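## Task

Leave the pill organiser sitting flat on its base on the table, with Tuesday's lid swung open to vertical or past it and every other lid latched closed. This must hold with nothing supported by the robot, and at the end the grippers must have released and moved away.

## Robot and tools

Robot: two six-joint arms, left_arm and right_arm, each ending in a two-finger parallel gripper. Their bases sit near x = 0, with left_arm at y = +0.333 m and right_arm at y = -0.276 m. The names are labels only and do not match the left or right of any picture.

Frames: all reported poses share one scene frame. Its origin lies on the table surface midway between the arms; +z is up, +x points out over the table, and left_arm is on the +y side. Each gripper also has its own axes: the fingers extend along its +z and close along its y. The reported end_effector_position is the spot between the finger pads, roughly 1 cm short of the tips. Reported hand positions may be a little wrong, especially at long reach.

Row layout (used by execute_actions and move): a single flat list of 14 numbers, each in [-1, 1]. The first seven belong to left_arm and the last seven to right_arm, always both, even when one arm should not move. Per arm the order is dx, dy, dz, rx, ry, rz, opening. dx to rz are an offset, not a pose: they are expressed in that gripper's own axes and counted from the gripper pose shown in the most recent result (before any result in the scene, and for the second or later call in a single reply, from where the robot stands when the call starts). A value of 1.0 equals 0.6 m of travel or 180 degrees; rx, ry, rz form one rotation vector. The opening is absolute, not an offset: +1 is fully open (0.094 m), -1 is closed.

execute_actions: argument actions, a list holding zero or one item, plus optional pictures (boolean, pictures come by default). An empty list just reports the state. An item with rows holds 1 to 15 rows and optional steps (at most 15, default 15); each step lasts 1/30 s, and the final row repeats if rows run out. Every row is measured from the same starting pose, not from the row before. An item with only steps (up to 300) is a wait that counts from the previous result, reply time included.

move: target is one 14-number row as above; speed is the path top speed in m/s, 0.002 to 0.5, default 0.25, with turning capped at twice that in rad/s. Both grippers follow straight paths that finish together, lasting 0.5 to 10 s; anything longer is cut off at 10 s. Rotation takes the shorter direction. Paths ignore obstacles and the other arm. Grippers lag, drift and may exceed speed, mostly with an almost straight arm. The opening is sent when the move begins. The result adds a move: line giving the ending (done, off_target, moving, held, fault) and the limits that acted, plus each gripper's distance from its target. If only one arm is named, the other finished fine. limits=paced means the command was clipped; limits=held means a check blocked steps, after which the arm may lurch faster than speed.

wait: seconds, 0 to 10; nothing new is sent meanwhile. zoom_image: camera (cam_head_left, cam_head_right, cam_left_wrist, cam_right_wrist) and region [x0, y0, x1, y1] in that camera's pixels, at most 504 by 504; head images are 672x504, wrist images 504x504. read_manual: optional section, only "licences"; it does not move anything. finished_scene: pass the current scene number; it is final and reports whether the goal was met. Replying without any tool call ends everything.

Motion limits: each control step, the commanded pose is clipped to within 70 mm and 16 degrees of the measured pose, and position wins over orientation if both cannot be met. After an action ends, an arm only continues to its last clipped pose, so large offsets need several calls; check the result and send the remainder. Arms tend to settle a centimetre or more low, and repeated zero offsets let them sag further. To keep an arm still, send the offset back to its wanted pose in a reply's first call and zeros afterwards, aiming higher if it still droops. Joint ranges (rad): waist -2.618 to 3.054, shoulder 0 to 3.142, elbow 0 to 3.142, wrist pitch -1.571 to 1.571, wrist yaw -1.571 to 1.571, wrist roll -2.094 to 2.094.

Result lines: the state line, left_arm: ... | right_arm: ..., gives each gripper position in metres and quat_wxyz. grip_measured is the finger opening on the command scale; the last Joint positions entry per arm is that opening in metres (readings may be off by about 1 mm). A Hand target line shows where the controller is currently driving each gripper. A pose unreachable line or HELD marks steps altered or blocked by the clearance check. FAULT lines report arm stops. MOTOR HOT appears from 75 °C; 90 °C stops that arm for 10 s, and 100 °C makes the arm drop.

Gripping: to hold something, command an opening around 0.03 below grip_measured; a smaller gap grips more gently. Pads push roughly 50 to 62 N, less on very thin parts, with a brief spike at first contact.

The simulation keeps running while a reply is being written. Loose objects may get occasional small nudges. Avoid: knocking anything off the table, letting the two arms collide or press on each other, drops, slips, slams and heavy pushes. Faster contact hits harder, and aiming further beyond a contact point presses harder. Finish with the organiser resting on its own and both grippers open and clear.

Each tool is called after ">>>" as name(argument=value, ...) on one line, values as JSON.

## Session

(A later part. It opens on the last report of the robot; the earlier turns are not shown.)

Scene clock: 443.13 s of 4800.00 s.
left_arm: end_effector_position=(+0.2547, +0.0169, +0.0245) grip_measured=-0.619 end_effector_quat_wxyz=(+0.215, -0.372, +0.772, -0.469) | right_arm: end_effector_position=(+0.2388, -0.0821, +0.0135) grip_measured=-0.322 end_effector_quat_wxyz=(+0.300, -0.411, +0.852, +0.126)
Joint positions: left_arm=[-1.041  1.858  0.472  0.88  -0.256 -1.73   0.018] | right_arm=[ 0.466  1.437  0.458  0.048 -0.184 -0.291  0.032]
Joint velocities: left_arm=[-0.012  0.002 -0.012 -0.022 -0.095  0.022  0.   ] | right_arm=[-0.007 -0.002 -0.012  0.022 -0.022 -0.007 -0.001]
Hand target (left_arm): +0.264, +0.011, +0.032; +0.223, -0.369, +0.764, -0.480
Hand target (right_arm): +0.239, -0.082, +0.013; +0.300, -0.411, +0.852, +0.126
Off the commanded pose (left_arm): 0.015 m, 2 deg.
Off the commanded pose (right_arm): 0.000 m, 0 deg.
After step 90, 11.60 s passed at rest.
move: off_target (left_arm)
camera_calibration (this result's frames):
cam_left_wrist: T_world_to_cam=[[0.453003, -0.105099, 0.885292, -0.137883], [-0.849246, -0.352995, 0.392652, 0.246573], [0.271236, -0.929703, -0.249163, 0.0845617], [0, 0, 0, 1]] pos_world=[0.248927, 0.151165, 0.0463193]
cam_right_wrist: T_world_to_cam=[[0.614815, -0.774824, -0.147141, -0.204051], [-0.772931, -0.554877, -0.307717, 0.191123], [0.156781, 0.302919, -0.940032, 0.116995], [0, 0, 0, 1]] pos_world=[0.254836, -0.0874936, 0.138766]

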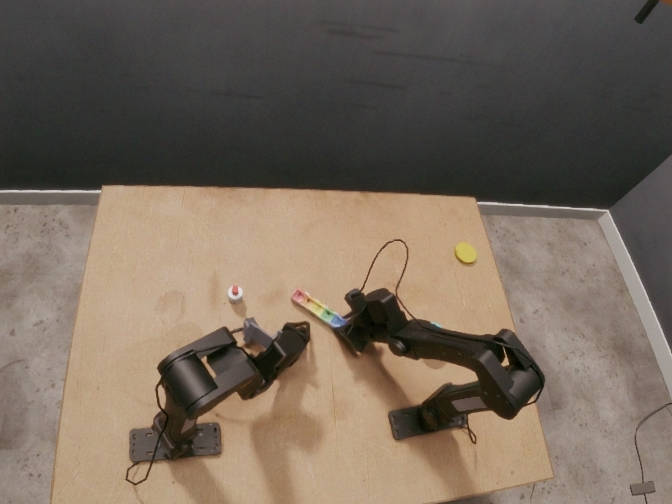

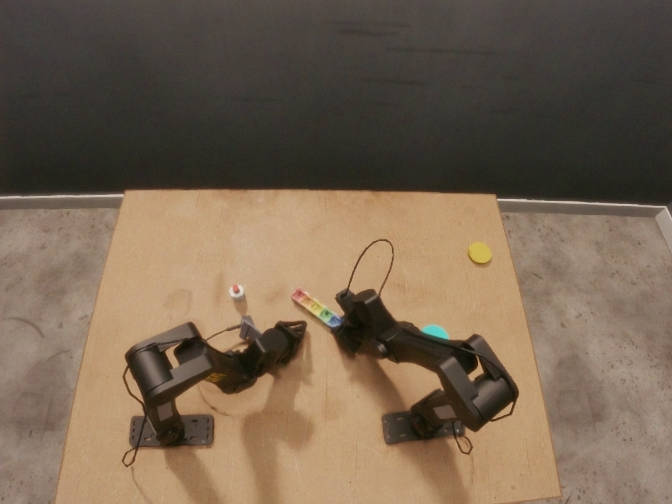

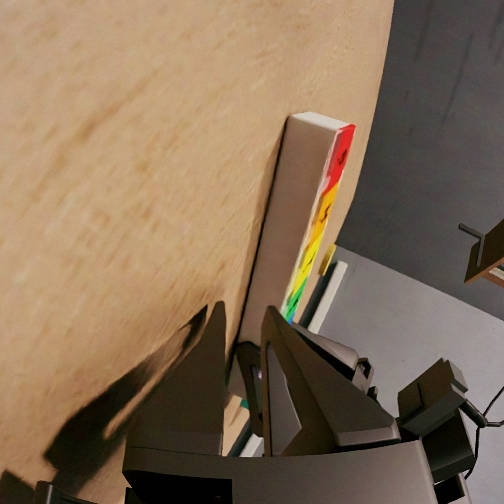

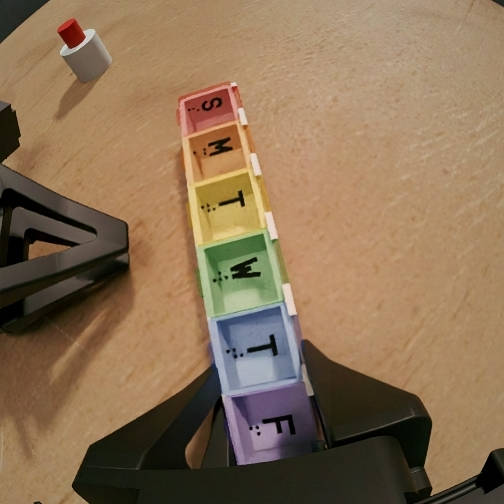

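>>> execute_actions(actions=[{"rows":[[-0.01,-0.025,-0.005,0.017,0,0,-0.62,0,0,0,0,0,0,-0.42],[-0.015,-0.03,0.0,0.017,0,0,-0.62,0,0,0,0,0,0,-0.42],[-0.02,-0.034,0.007,0.017,0,0,-0.62,0,0,0,0,0,0,-0.42],[-0.02,-0.034,0.007,0.017,0,0,-0.62,0,0,0,0,0,0,-0.42],[-0.02,-0.036,0.014,0.017,0,0,-0.62,0,0,0,0,0,0,-0.42],[-0.02,-0.036,0.014,0.017,0,0,-0.62,0,0,0,0,0,0,-0.42],[-0.02,-0.038,0.021,0.017,0,0,-0.62,0,0,0,0,0,0,-0.42]],"steps":15}])

>>> execute_actions(actions=[{"steps":20}])

Scene clock: 485.40 s of 4800.00 s.
left_arm: end_effector_position=(+0.2715, +0.0193, +0.0333) grip_measured=-0.619 end_effector_quat_wxyz=(+0.218, -0.371, +0.764, -0.481) | right_arm: end_effector_position=(+0.2388, -0.0821, +0.0135) grip_measured=-0.322 end_effector_quat_wxyz=(+0.300, -0.411, +0.852, +0.126)
Joint positions: left_arm=[-0.987  1.858  0.491  0.897 -0.211 -1.703  0.018] | right_arm=[ 0.466  1.437  0.458  0.048 -0.184 -0.291  0.032]
Joint velocities: left_arm=[-0.002 -0.012 -0.002  0.037 -0.007  0.022  0.001] | right_arm=[-0.002 -0.007  0.007 -0.037  0.066 -0.007  0.   ]
Hand target (left_arm): +0.279, +0.013, +0.039; +0.225, -0.366, +0.759, -0.489
Hand target (right_arm): +0.239, -0.082, +0.013; +0.300, -0.411, +0.852, +0.126
Off the commanded pose (left_arm): 0.012 m, 1 deg.
Off the commanded pose (right_arm): 0.000 m, 0 deg.
Steps of this call (steps 1 to 90: nothing new was sent; then 38.77 s passed at rest; steps 91 to 105: all 15 steps of this action). Readings (end_effector_position):
91: left_arm (+0.2550, +0.0164, +0.0253) | right_arm (+0.2388, -0.0821, +0.0135)
92: left_arm (+0.2560, +0.0167, +0.0258) | right_arm (+0.2388, -0.0821, +0.0135)
94: left_arm (+0.2609, +0.0197, +0.0268) | right_arm (+0.2388, -0.0821, +0.0135)
98: left_arm (+0.2693, +0.0248, +0.0281) | right_arm (+0.2388, -0.0821, +0.0135)
105: the state above
camera_calibration (this result's frames):
cam_left_wrist: T_world_to_cam=[[0.43648, -0.0834647, 0.895834, -0.149312], [-0.855587, -0.346501, 0.384587, 0.260031], [0.278308, -0.934329, -0.222652, 0.0817503], [0, 0, 0, 1]] pos_world=[0.264899, 0.154021, 0.0519559]
cam_right_wrist: T_world_to_cam=[[0.614815, -0.774824, -0.147141, -0.204051], [-0.772931, -0.554877, -0.307717, 0.191123], [0.156781, 0.302919, -0.940032, 0.116995], [0, 0, 0, 1]] pos_world=[0.254836, -0.0874936, 0.138766]

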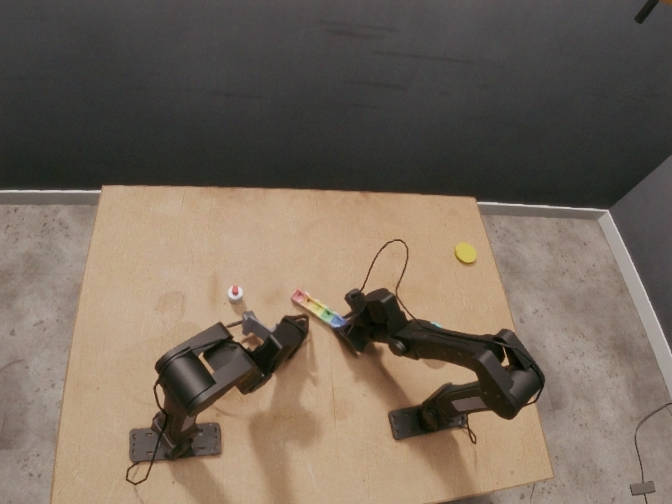

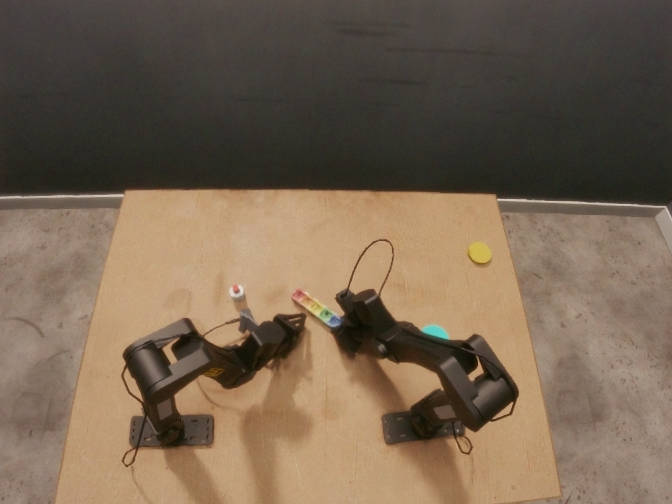

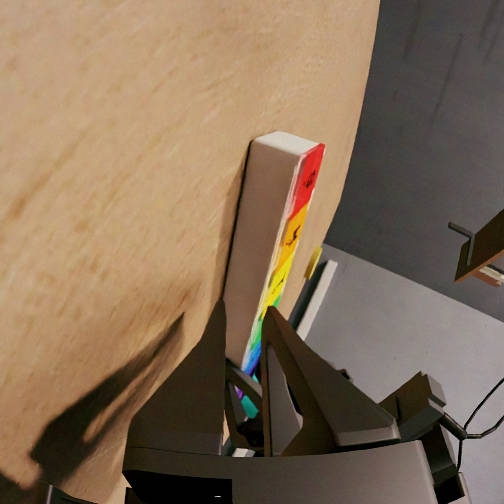

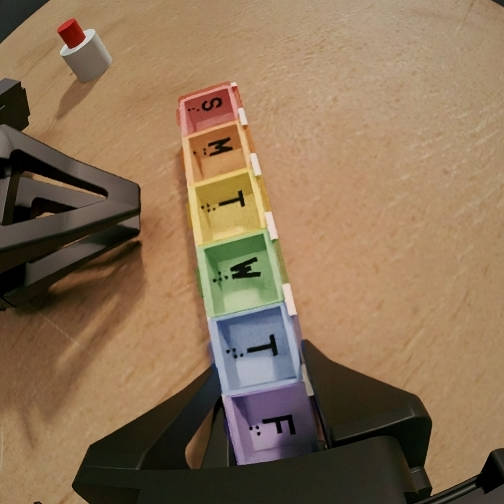

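Scene clock: 486.07 s of 4800.00 s.
left_arm: end_effector_position=(+0.2710, +0.0188, +0.0332) grip_measured=-0.619 end_effector_quat_wxyz=(+0.217, -0.370, +0.764, -0.481) | right_arm: end_effector_position=(+0.2388, -0.0821, +0.0135) grip_measured=-0.322 end_effector_quat_wxyz=(+0.300, -0.411, +0.852, +0.126)
Joint positions: left_arm=[-0.987  1.858  0.491  0.897 -0.208 -1.702  0.018] | right_arm=[ 0.466  1.437  0.458  0.048 -0.184 -0.291  0.032]
Joint velocities: left_arm=[-0.007  0.002  0.007 -0.051  0.007  0.051 -0.   ] | right_arm=[ 0.002 -0.007  0.002  0.051 -0.037  0.007  0.   ]
Hand target (left_arm): +0.279, +0.013, +0.039; +0.225, -0.366, +0.759, -0.489
Hand target (right_arm): +0.239, -0.082, +0.013; +0.300, -0.411, +0.852, +0.126
Off the commanded pose (left_arm): 0.012 m, 1 deg.
Off the commanded pose (right_arm): 0.000 m, 0 deg.
Steps of this call (steps 1 to 20: nothing new was sent). Readings (end_effector_position):
1: left_arm (+0.2714, +0.0192, +0.0333) | right_arm (+0.2388, -0.0821, +0.0135)
2: left_arm (+0.2713, +0.0191, +0.0333) | right_arm (+0.2388, -0.0821, +0.0135)
4: left_arm (+0.2712, +0.0190, +0.0333) | right_arm (+0.2388, -0.0821, +0.0135)
8: left_arm (+0.2711, +0.0189, +0.0333) | right_arm (+0.2388, -0.0821, +0.0135)
20: the state above
camera_calibration (this result's frames):
cam_left_wrist: T_world_to_cam=[[0.436706, -0.0848944, 0.895589, -0.149145], [-0.856592, -0.343392, 0.38514, 0.259741], [0.274842, -0.935348, -0.222681, 0.0823914], [0, 0, 0, 1]] pos_world=[0.26498, 0.153596, 0.0518826]
cam_right_wrist: T_world_to_cam=[[0.614815, -0.774824, -0.147141, -0.204051], [-0.772931, -0.554877, -0.307717, 0.191123], [0.156781, 0.302919, -0.940032, 0.116995], [0, 0, 0, 1]] pos_world=[0.254836, -0.0874936, 0.138766]

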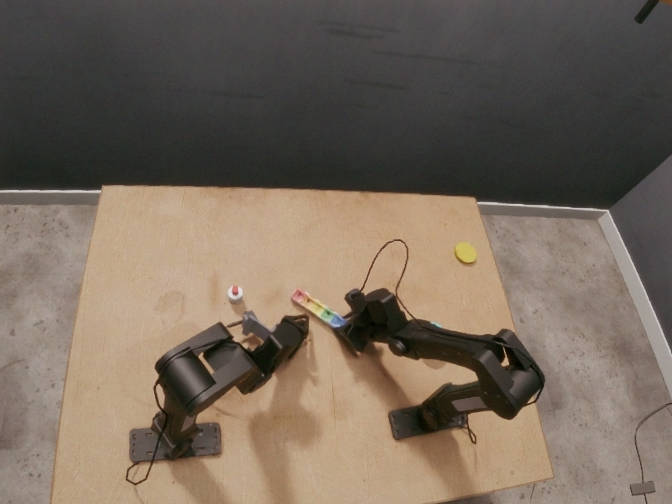

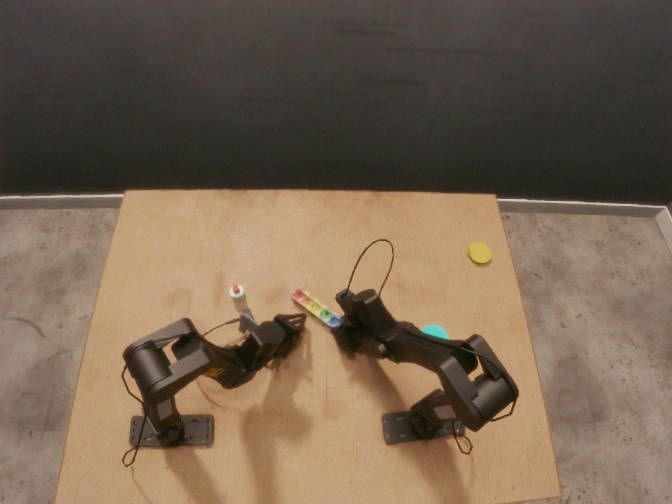

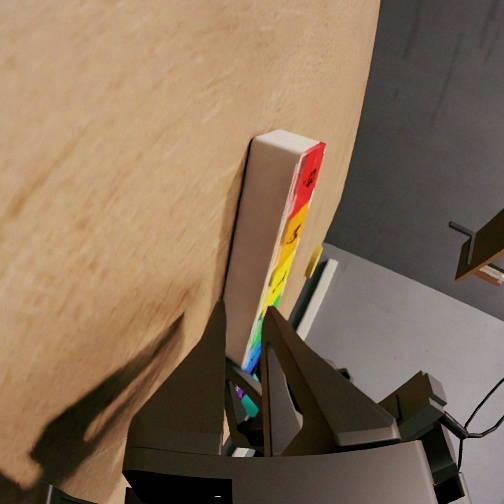

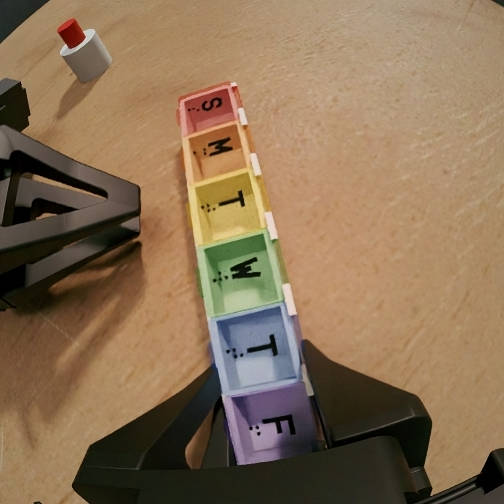

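>>> execute_actions(actions=[{"rows":[[-0.008,-0.015,0.012,0,0,0,-0.62,0,0,0,0,0,0,-0.42],[-0.008,-0.015,0.012,0,0,0,-0.62,0,0,0,0,0,0,-0.42],[-0.008,-0.017,0.018,0,0,0,-0.62,0,0,0,0,0,0,-0.42],[-0.008,-0.017,0.018,0,0,0,-0.62,0,0,0,0,0,0,-0.42],[-0.008,-0.019,0.024,0,0,0,-0.62,0,0,0,0,0,0,-0.42]],"steps":15}])

>>> zoom_image(camera="cam_left_wrist", region=[190, 200, 330, 350])

>>> zoom_image(camera="cam_right_wrist", region=[100, 150, 260, 290])

Scene clock: 494.13 s of 4800.00 s.
left_arm: end_effector_position=(+0.2811, +0.0146, +0.0382) grip_measured=-0.619 end_effector_quat_wxyz=(+0.212, -0.372, +0.763, -0.484) | right_arm: end_effector_position=(+0.2388, -0.0821, +0.0135) grip_measured=-0.322 end_effector_quat_wxyz=(+0.300, -0.411, +0.852, +0.126)
Joint positions: left_arm=[-0.962  1.858  0.531  0.861 -0.179 -1.701  0.018] | right_arm=[ 0.466  1.437  0.458  0.048 -0.184 -0.291  0.032]
Joint velocities: left_arm=[ 0.007 -0.002 -0.002 -0.081 -0.022  0.007  0.001] | right_arm=[ 0.012 -0.002  0.012 -0.007 -0.081  0.022  0.   ]
Hand target (left_arm): +0.288, +0.012, +0.037; +0.217, -0.370, +0.764, -0.481
Hand target (right_arm): +0.239, -0.082, +0.013; +0.300, -0.411, +0.852, +0.126
Off the commanded pose (left_arm): 0.008 m, 1 deg.
Off the commanded pose (right_arm): 0.000 m, 0 deg.
Steps of this call (steps 1 to 90: nothing new was sent; then 4.57 s passed at rest; steps 91 to 105: all 15 steps of this action). Readings (end_effector_position):
91: left_arm (+0.2711, +0.0189, +0.0328) | right_arm (+0.2388, -0.0821, +0.0135)
92: left_arm (+0.2716, +0.0195, +0.0320) | right_arm (+0.2388, -0.0821, +0.0135)
94: left_arm (+0.2747, +0.0206, +0.0315) | right_arm (+0.2388, -0.0821, +0.0135)
98: left_arm (+0.2810, +0.0165, +0.0373) | right_arm (+0.2388, -0.0821, +0.0135)
105: the state above
camera_calibration (this result's frames):
cam_left_wrist: T_world_to_cam=[[0.442848, -0.0763065, 0.893344, -0.160151], [-0.854413, -0.337942, 0.394683, 0.263937], [0.271781, -0.938069, -0.214854, 0.0773606], [0, 0, 0, 1]] pos_world=[0.275408, 0.149544, 0.0555202]
cam_right_wrist: T_world_to_cam=[[0.614815, -0.774824, -0.147141, -0.204051], [-0.772931, -0.554877, -0.307717, 0.191123], [0.156781, 0.302919, -0.940032, 0.116995], [0, 0, 0, 1]] pos_world=[0.254836, -0.0874936, 0.138766]

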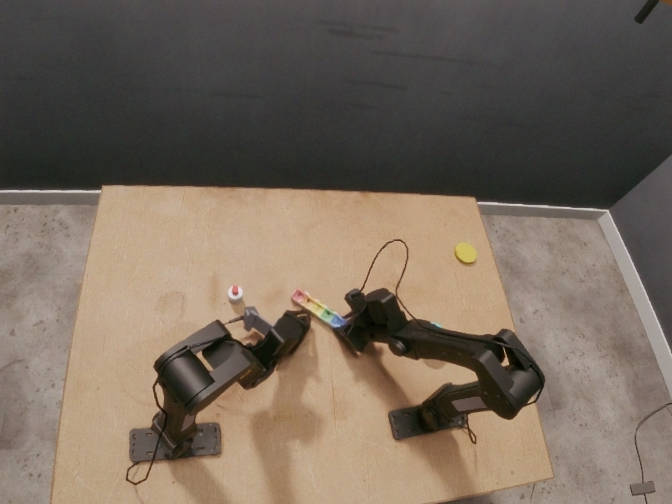

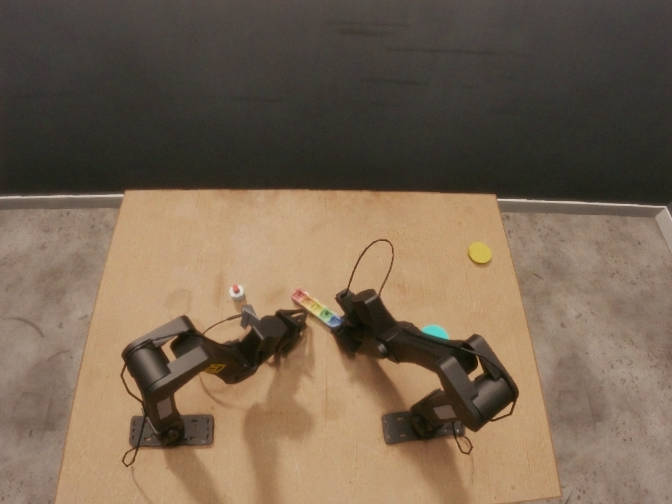

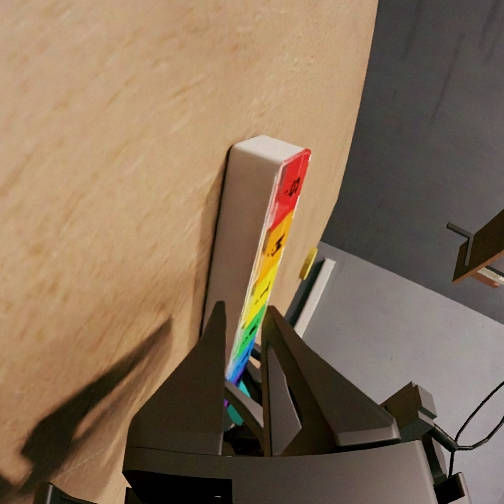

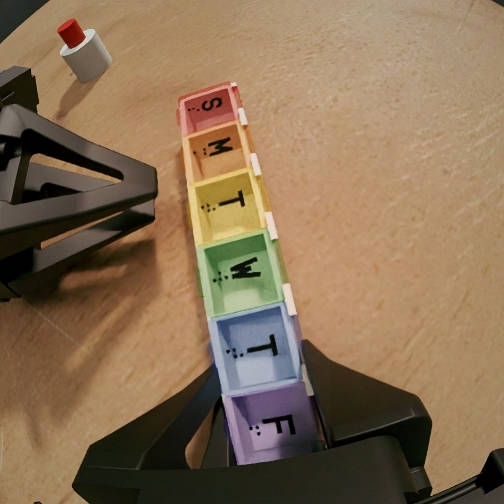

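Region (190, 200, 330, 350) of cam_left_wrist's 504x504 image, scaled by 3.360, with more detail than that image has; it fills the left 470 columns of this view, and the rest is white.

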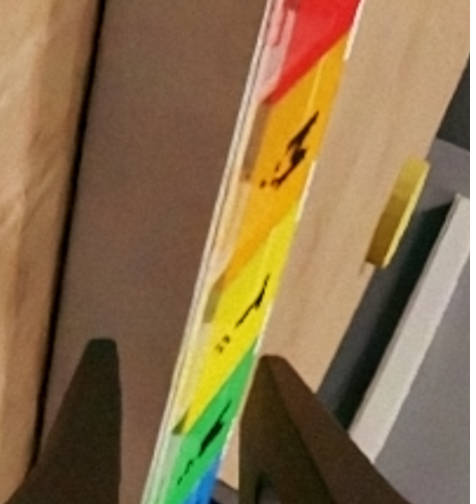

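Region (100, 150, 260, 290) of cam_right_wrist's 504x504 image, scaled by 3.150, with more detail than that image has; it fills the top 441 rows of this view, and the rest is white.

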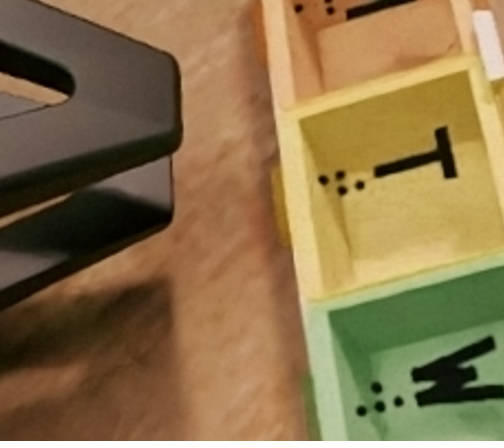

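>>> execute_actions(actions=[{"rows":[[0,0.012,0.006,0,0,0,-0.49,0,0,0,0,0,0,-0.42],[0,0.012,0.006,0,0,0,-0.49,0,0,0,0,0,0,-0.42],[0,0.02,0.01,0,0,0,-0.49,0,0,0,0,0,0,-0.42],[0,0.02,0.01,0,0,0,-0.49,0,0,0,0,0,0,-0.42],[0,0.026,0.013,0,0,0,-0.49,0,0,0,0,0,0,-0.42]],"steps":15}])

>>> zoom_image(camera="cam_right_wrist", region=[100, 150, 260, 290])

Scene clock: 505.80 s of 4800.00 s.
left_arm: end_effector_position=(+0.2823, +0.0128, +0.0249) grip_measured=-0.492 end_effector_quat_wxyz=(+0.211, -0.374, +0.761, -0.486) | right_arm: end_effector_position=(+0.2388, -0.0821, +0.0135) grip_measured=-0.322 end_effector_quat_wxyz=(+0.300, -0.411, +0.852, +0.126)
Joint positions: left_arm=[-0.962  1.931  0.531  0.938 -0.178 -1.707  0.024] | right_arm=[ 0.466  1.437  0.458  0.048 -0.184 -0.291  0.032]
Joint velocities: left_arm=[ 0.007 -0.007 -0.037 -0.007 -0.051 -0.037 -0.   ] | right_arm=[-0.007 -0.007 -0.012 -0.022 -0.037 -0.037  0.001]
Hand target (left_arm): +0.281, +0.014, +0.021; +0.212, -0.373, +0.763, -0.484
Hand target (right_arm): +0.239, -0.082, +0.013; +0.300, -0.411, +0.852, +0.126
Off the commanded pose (left_arm): 0.004 m, 0 deg.
Off the commanded pose (right_arm): 0.000 m, 0 deg.
Steps of this call (steps 1 to 90: nothing new was sent; then 8.17 s passed at rest; steps 91 to 105: all 15 steps of this action). Readings (end_effector_position):
91: left_arm (+0.2809, +0.0144, +0.0375) | right_arm (+0.2388, -0.0821, +0.0135)
92: left_arm (+0.2812, +0.0141, +0.0369) | right_arm (+0.2388, -0.0821, +0.0135)
94: left_arm (+0.2813, +0.0139, +0.0324) | right_arm (+0.2388, -0.0821, +0.0135)
98: left_arm (+0.2818, +0.0134, +0.0246) | right_arm (+0.2388, -0.0821, +0.0135)
105: the state above
camera_calibration (this result's frames):
cam_left_wrist: T_world_to_cam=[[0.444178, -0.0691853, 0.893264, -0.149308], [-0.853366, -0.336352, 0.398287, 0.269202], [0.272896, -0.939191, -0.208441, 0.0720159], [0, 0, 0, 1]] pos_world=[0.276395, 0.147854, 0.0411623]
cam_right_wrist: T_world_to_cam=[[0.614815, -0.774824, -0.147141, -0.204051], [-0.772931, -0.554877, -0.307717, 0.191123], [0.156781, 0.302919, -0.940032, 0.116995], [0, 0, 0, 1]] pos_world=[0.254836, -0.0874936, 0.138766]

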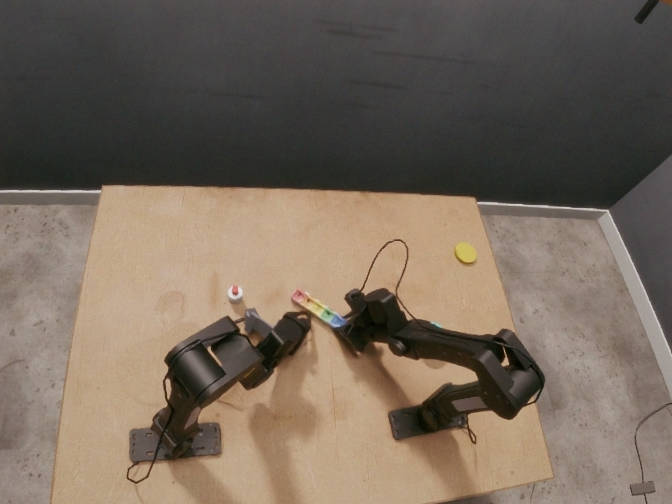

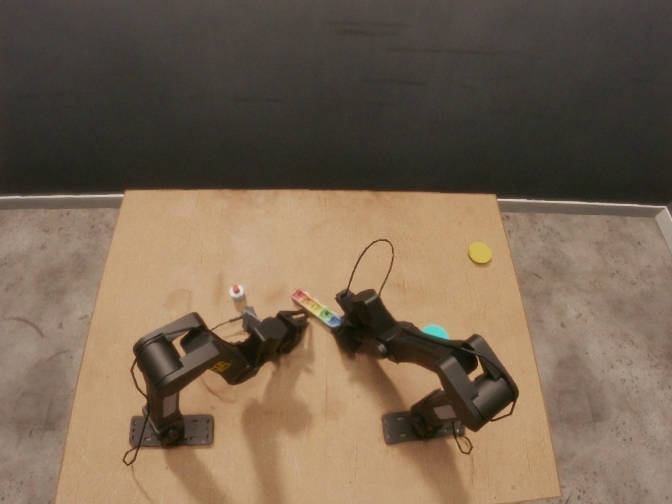

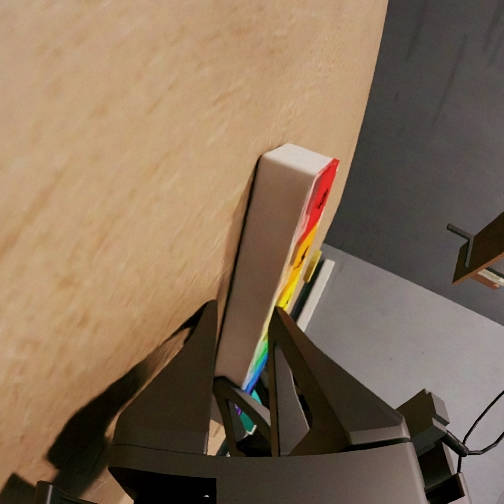

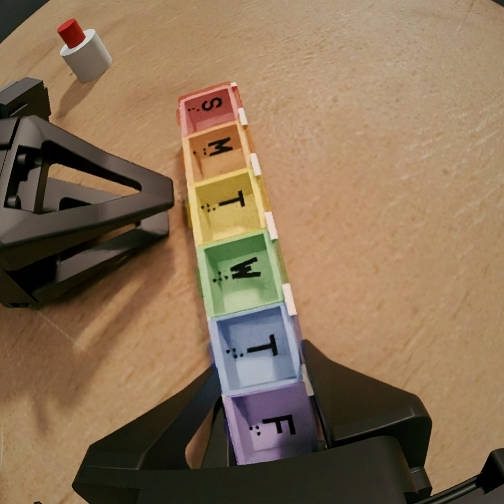

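Region (100, 150, 260, 290) of cam_right_wrist's 504x504 image, scaled by 3.150, with more detail than that image has; it fills the top 441 rows of this view, and the rest is white.

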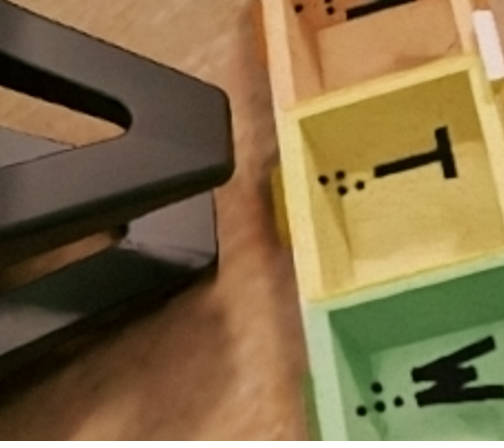

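>>> execute_actions(actions=[{"rows":[[-0.003,-0.008,0.017,0,0,0,-0.49,0,0,0,0,0,0,-0.42],[-0.003,-0.008,0.017,0,0,0,-0.49,0,0,0,0,0,0,-0.42],[-0.003,-0.012,0.025,0,0,0,-0.49,0,0,0,0,0,0,-0.42],[-0.003,-0.012,0.025,0,0,0,-0.49,0,0,0,0,0,0,-0.42],[-0.003,-0.016,0.033,0,0,0,-0.49,0,0,0,0,0,0,-0.42]],"steps":15}])

>>> zoom_image(camera="cam_right_wrist", region=[100, 150, 260, 290])

>>> zoom_image(camera="cam_left_wrist", region=[190, 200, 330, 350])

Scene clock: 517.13 s of 4800.00 s.
left_arm: end_effector_position=(+0.2926, +0.0040, +0.0249) grip_measured=-0.492 end_effector_quat_wxyz=(+0.207, -0.375, +0.760, -0.488) | right_arm: end_effector_position=(+0.2415, -0.0857, +0.0130) grip_measured=-0.322 end_effector_quat_wxyz=(+0.301, -0.404, +0.856, +0.117)
Joint positions: left_arm=[-0.95   1.961  0.585  0.917 -0.162 -1.707  0.024] | right_arm=[ 0.463  1.437  0.458  0.048 -0.163 -0.284  0.032]
Joint velocities: left_arm=[-0.002  0.012  0.002  0.066  0.022  0.007  0.   ] | right_arm=[ 0.007  0.007 -0.002 -0.022  0.037 -0.022  0.001]
Hand target (left_arm): +0.300, +0.001, +0.025; +0.211, -0.374, +0.761, -0.486
Hand target (right_arm): +0.239, -0.082, +0.014; +0.300, -0.411, +0.852, +0.126
Off the commanded pose (left_arm): 0.009 m, 0 deg.
Off the commanded pose (right_arm): 0.005 m, 1 deg.
Steps of this call (steps 1 to 90: nothing new was sent; then 7.83 s passed at rest; steps 91 to 105: all 15 steps of this action). Readings (end_effector_position):
91: left_arm (+0.2824, +0.0125, +0.0250) | right_arm (+0.2388, -0.0821, +0.0135)
92: left_arm (+0.2830, +0.0120, +0.0252) | right_arm (+0.2388, -0.0821, +0.0135)
94: left_arm (+0.2859, +0.0099, +0.0249) | right_arm (+0.2388, -0.0821, +0.0135)
98: left_arm (+0.2920, +0.0046, +0.0250) | right_arm (+0.2410, -0.0850, +0.0131)
105: the state above
camera_calibration (this result's frames):
cam_left_wrist: T_world_to_cam=[[0.447726, -0.0640078, 0.891877, -0.155524], [-0.852373, -0.331942, 0.404073, 0.274563], [0.270187, -0.941126, -0.203178, 0.0616449], [0, 0, 0, 1]] pos_world=[0.287007, 0.1392, 0.0402899]
cam_right_wrist: T_world_to_cam=[[0.599754, -0.788701, -0.135076, -0.206327], [-0.782365, -0.542556, -0.30584, 0.194393], [0.16793, 0.289108, -0.942452, 0.113347], [0, 0, 0, 1]] pos_world=[0.256797, -0.0900308, 0.138408]

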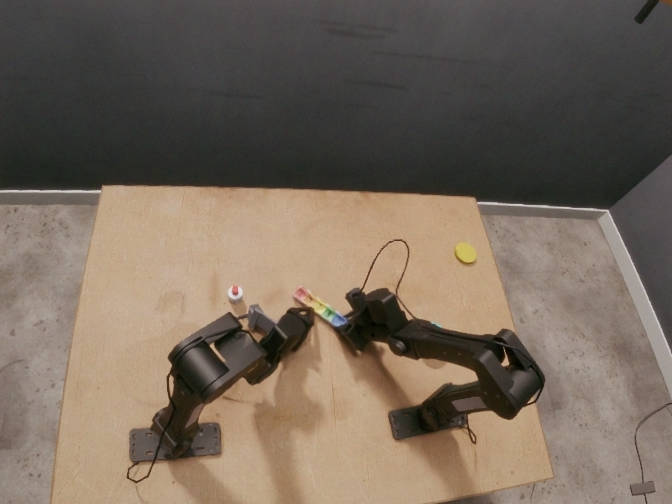

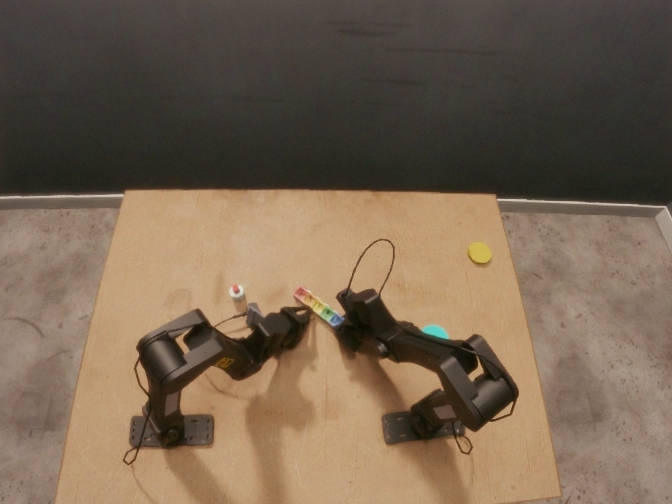

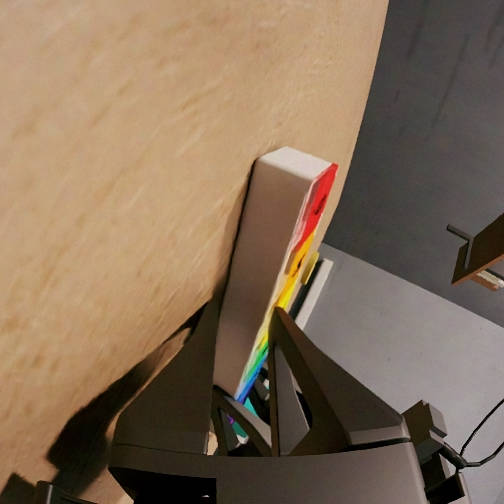

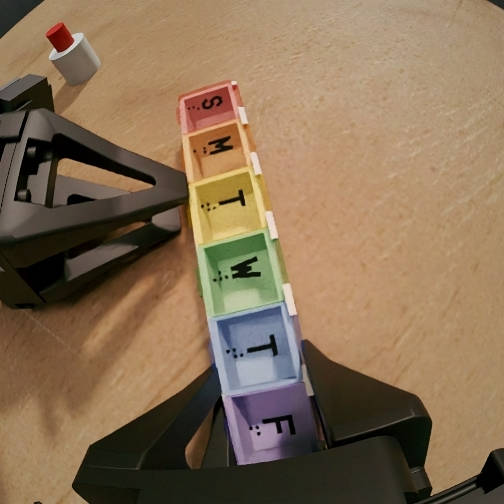

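Region (100, 150, 260, 290) of cam_right_wrist's 504x504 image, scaled by 3.150, with more detail than that image has; it fills the top 441 rows of this view, and the rest is white.

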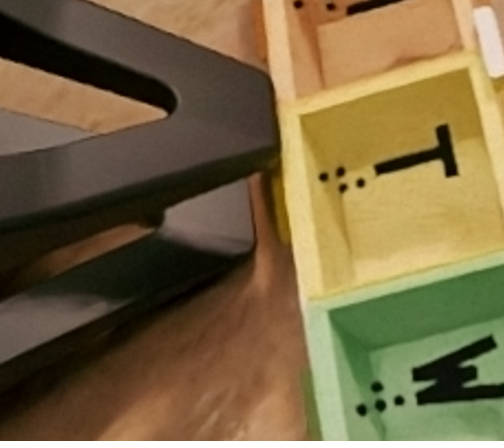

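Region (190, 200, 330, 350) of cam_left_wrist's 504x504 image, scaled by 3.360, with more detail than that image has; it fills the left 470 columns of this view, and the rest is white.

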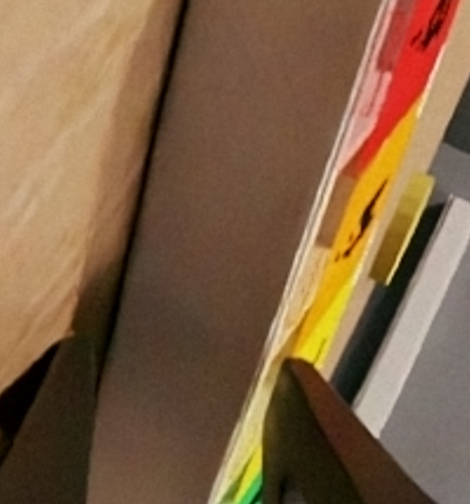

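>>> execute_actions(actions=[{"rows":[[0,0.004,-0.02,0,0,0,-0.49,0,0,0,0,0,0,-0.42],[0,0.004,-0.02,0,0,0,-0.49,0,0,0,0,0,0,-0.42],[0,0.004,-0.02,0,0,0,-0.49,0,0,0,0,0,0,-0.42],[0,0.004,-0.02,0,0,0,-0.49,0,0,0,0,0,0,-0.42],[0,0.0,-0.022,0,0,0,-0.25,0,0,0,0,0,0,-0.42]],"steps":15}])

>>> zoom_image(camera="cam_right_wrist", region=[100, 150, 260, 290])

>>> zoom_image(camera="cam_left_wrist", region=[170, 200, 330, 350])

Scene clock: 528.53 s of 4800.00 s.
left_arm: end_effector_position=(+0.2901, +0.0074, +0.0300) grip_measured=-0.252 end_effector_quat_wxyz=(+0.207, -0.377, +0.755, -0.494) | right_arm: end_effector_position=(+0.2416, -0.0859, +0.0130) grip_measured=-0.322 end_effector_quat_wxyz=(+0.301, -0.404, +0.856, +0.117)
Joint positions: left_arm=[-0.95   1.938  0.563  0.929 -0.163 -1.715  0.035] | right_arm=[ 0.463  1.437  0.458  0.048 -0.162 -0.284  0.032]
Joint velocities: left_arm=[ 0.007  0.007  0.002  0.007 -0.007 -0.007 -0.001] | right_arm=[-0.012  0.012 -0.022 -0.022  0.007 -0.051  0.001]
Hand target (left_arm): +0.284, +0.011, +0.031; +0.207, -0.375, +0.760, -0.489
Hand target (right_arm): +0.241, -0.086, +0.013; +0.301, -0.404, +0.856, +0.118
Off the commanded pose (left_arm): 0.008 m, 1 deg.
Off the commanded pose (right_arm): 0.000 m, 0 deg.
Steps of this call (steps 1 to 90: nothing new was sent; then 7.90 s passed at rest; steps 91 to 105: all 15 steps of this action). Readings (end_effector_position):
91: left_arm (+0.2920, +0.0047, +0.0243) | right_arm (+0.2416, -0.0859, +0.0130)
92: left_arm (+0.2914, +0.0055, +0.0246) | right_arm (+0.2416, -0.0859, +0.0130)
94: left_arm (+0.2897, +0.0075, +0.0246) | right_arm (+0.2416, -0.0859, +0.0130)
98: left_arm (+0.2905, +0.0069, +0.0312) | right_arm (+0.2416, -0.0859, +0.0130)
105: the state above
camera_calibration (this result's frames):
cam_left_wrist: T_world_to_cam=[[0.44456, -0.0483837, 0.894441, -0.158086], [-0.852439, -0.32959, 0.405855, 0.271448], [0.275162, -0.942884, -0.187767, 0.0646261], [0, 0, 0, 1]] pos_world=[0.283889, 0.142753, 0.0433643]
cam_right_wrist: T_world_to_cam=[[0.598756, -0.789535, -0.134628, -0.206367], [-0.783021, -0.541691, -0.305694, 0.194623], [0.16843, 0.288453, -0.942564, 0.113173], [0, 0, 0, 1]] pos_world=[0.256896, -0.0901542, 0.138385]

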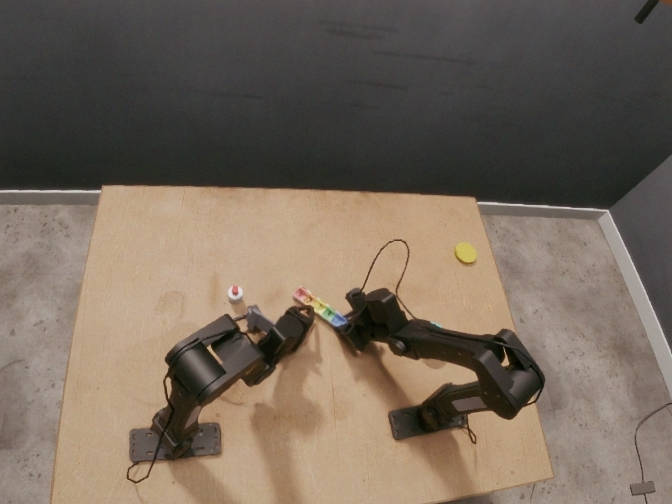

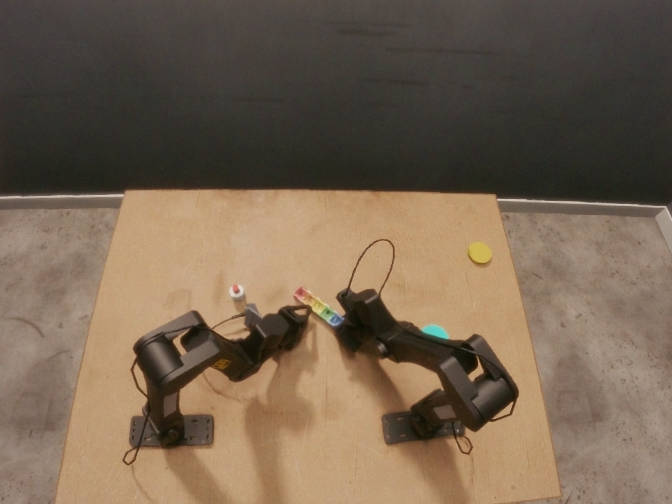

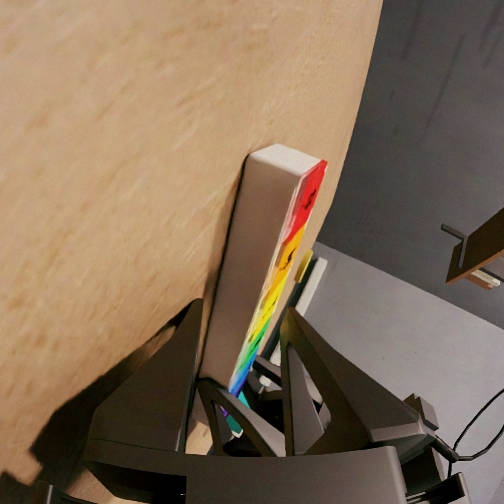

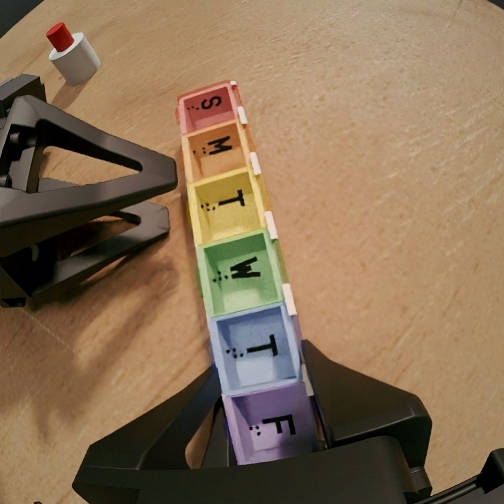

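Region (100, 150, 260, 290) of cam_right_wrist's 504x504 image, scaled by 3.150, with more detail than that image has; it fills the top 441 rows of this view, and the rest is white.

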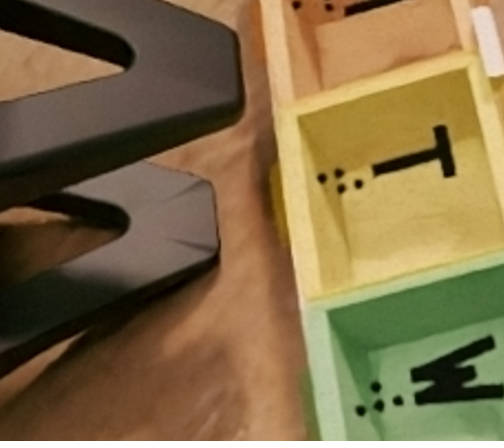

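Region (170, 200, 330, 350) of cam_left_wrist's 504x504 image, scaled by 3.150, with more detail than that image has; it fills the top 472 rows of this view, and the rest is white.

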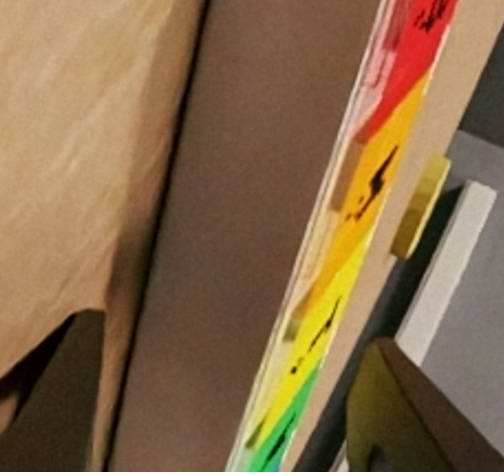

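>>> execute_actions(actions=[{"rows":[[0.016,0,0,0,0,0,-0.25,0,0,0,0,0,0,-0.42],[0.016,0,0,0,0,0,-0.25,0,0,0,0,0,0,-0.42],[0.016,0,0,0,0,0,-0.25,0,0,0,0,0,0,-0.42],[0.016,0,0,0,0,0,-0.25,0,0,0,0,0,0,-0.42],[0.016,0,0,0,0,0,-0.25,0,0,0,0,0,0,-0.42],[0.016,0,0,0,0,0,-0.25,0,0,0,0,0,0,-0.42],[0.016,-0.006,0.014,0,0,0,-0.25,0,0,0,0,0,0,-0.42],[0.016,-0.006,0.014,0,0,0,-0.25,0,0,0,0,0,0,-0.42],[0.016,-0.009,0.02,0,0,0,-0.25,0,0,0,0,0,0,-0.42]],"steps":15}])

>>> zoom_image(camera="cam_right_wrist", region=[100, 150, 260, 290])

>>> zoom_image(camera="cam_left_wrist", region=[170, 200, 330, 350])

Scene clock: 554.23 s of 4800.00 s.
left_arm: end_effector_position=(+0.2883, -0.0047, +0.0302) grip_measured=-0.252 end_effector_quat_wxyz=(+0.202, -0.377, +0.755, -0.497) | right_arm: end_effector_position=(+0.2416, -0.0859, +0.0130) grip_measured=-0.322 end_effector_quat_wxyz=(+0.301, -0.404, +0.856, +0.117)
Joint positions: left_arm=[-0.975  1.956  0.596  0.914 -0.177 -1.73   0.035] | right_arm=[ 0.463  1.437  0.458  0.048 -0.162 -0.284  0.032]
Joint velocities: left_arm=[ 0.007  0.002 -0.007 -0.066 -0.007 -0.051  0.   ] | right_arm=[-0.017 -0.007  0.017  0.037 -0.022 -0.022 -0.   ]
Hand target (left_arm): +0.294, -0.008, +0.030; +0.207, -0.377, +0.755, -0.494
Hand target (right_arm): +0.242, -0.086, +0.013; +0.301, -0.404, +0.856, +0.117
Off the commanded pose (left_arm): 0.007 m, 1 deg.
Off the commanded pose (right_arm): 0.000 m, 0 deg.
Steps of this call (steps 1 to 90: nothing new was sent; then 22.20 s passed at rest; steps 91 to 105: all 15 steps of this action). Readings (end_effector_position):
91: left_arm (+0.2897, +0.0071, +0.0301) | right_arm (+0.2416, -0.0859, +0.0130)
92: left_arm (+0.2888, +0.0064, +0.0301) | right_arm (+0.2416, -0.0859, +0.0130)
94: left_arm (+0.2855, +0.0034, +0.0302) | right_arm (+0.2416, -0.0859, +0.0130)
98: left_arm (+0.2842, +0.0007, +0.0305) | right_arm (+0.2416, -0.0859, +0.0130)
105: the state above
camera_calibration (this result's frames):
cam_left_wrist: T_world_to_cam=[[0.448302, -0.0452227, 0.892738, -0.158991], [-0.852746, -0.321123, 0.411952, 0.265809], [0.268049, -0.945957, -0.182523, 0.0556167], [0, 0, 0, 1]] pos_world=[0.283035, 0.130778, 0.0425884]
cam_right_wrist: T_world_to_cam=[[0.598756, -0.789535, -0.134628, -0.206367], [-0.783021, -0.541691, -0.305694, 0.194623], [0.16843, 0.288453, -0.942564, 0.113173], [0, 0, 0, 1]] pos_world=[0.256896, -0.0901542, 0.138385]

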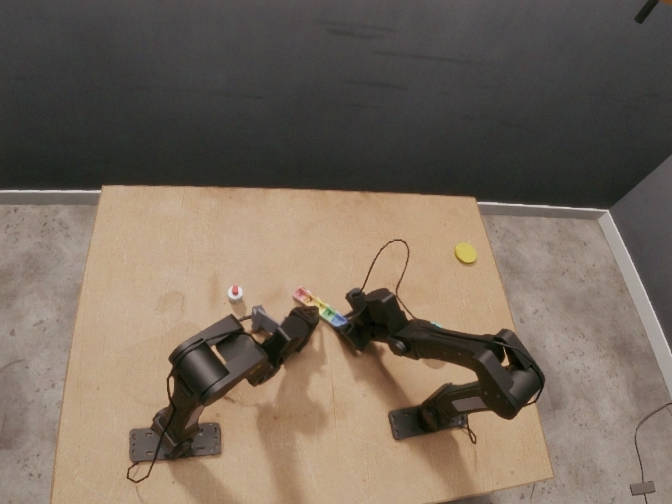

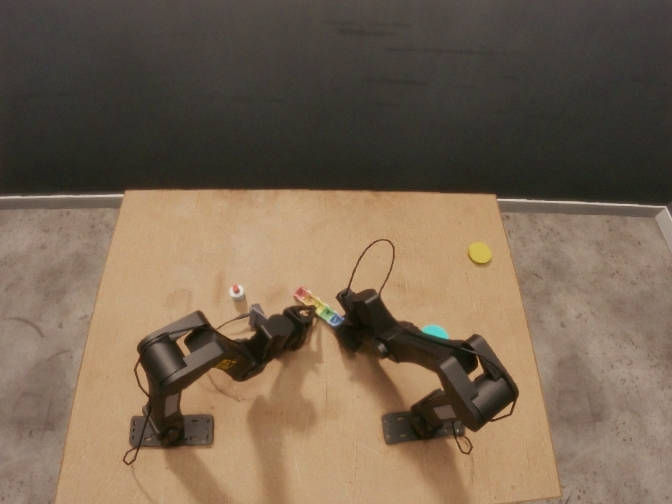

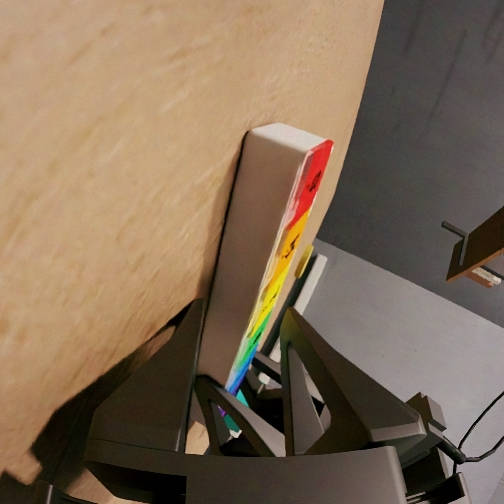

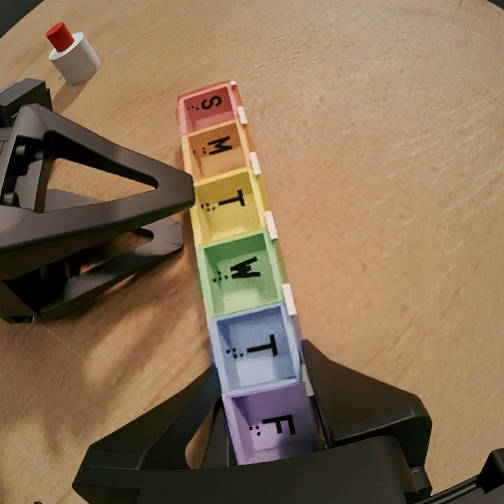

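Region (100, 150, 260, 290) of cam_right_wrist's 504x504 image, scaled by 3.150, with more detail than that image has; it fills the top 441 rows of this view, and the rest is white.

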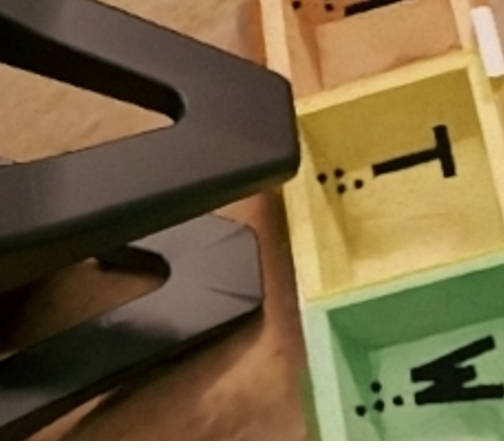

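Region (170, 200, 330, 350) of cam_left_wrist's 504x504 image, scaled by 3.150, with more detail than that image has; it fills the top 472 rows of this view, and the rest is white.

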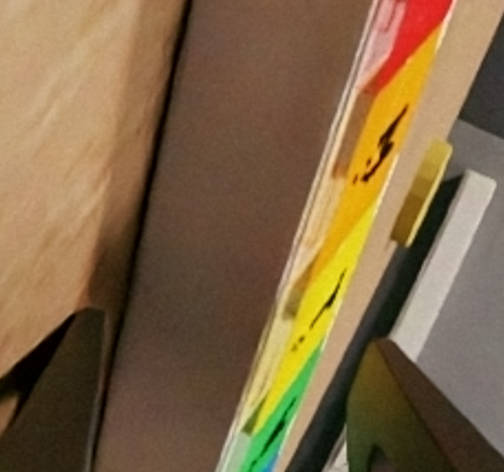

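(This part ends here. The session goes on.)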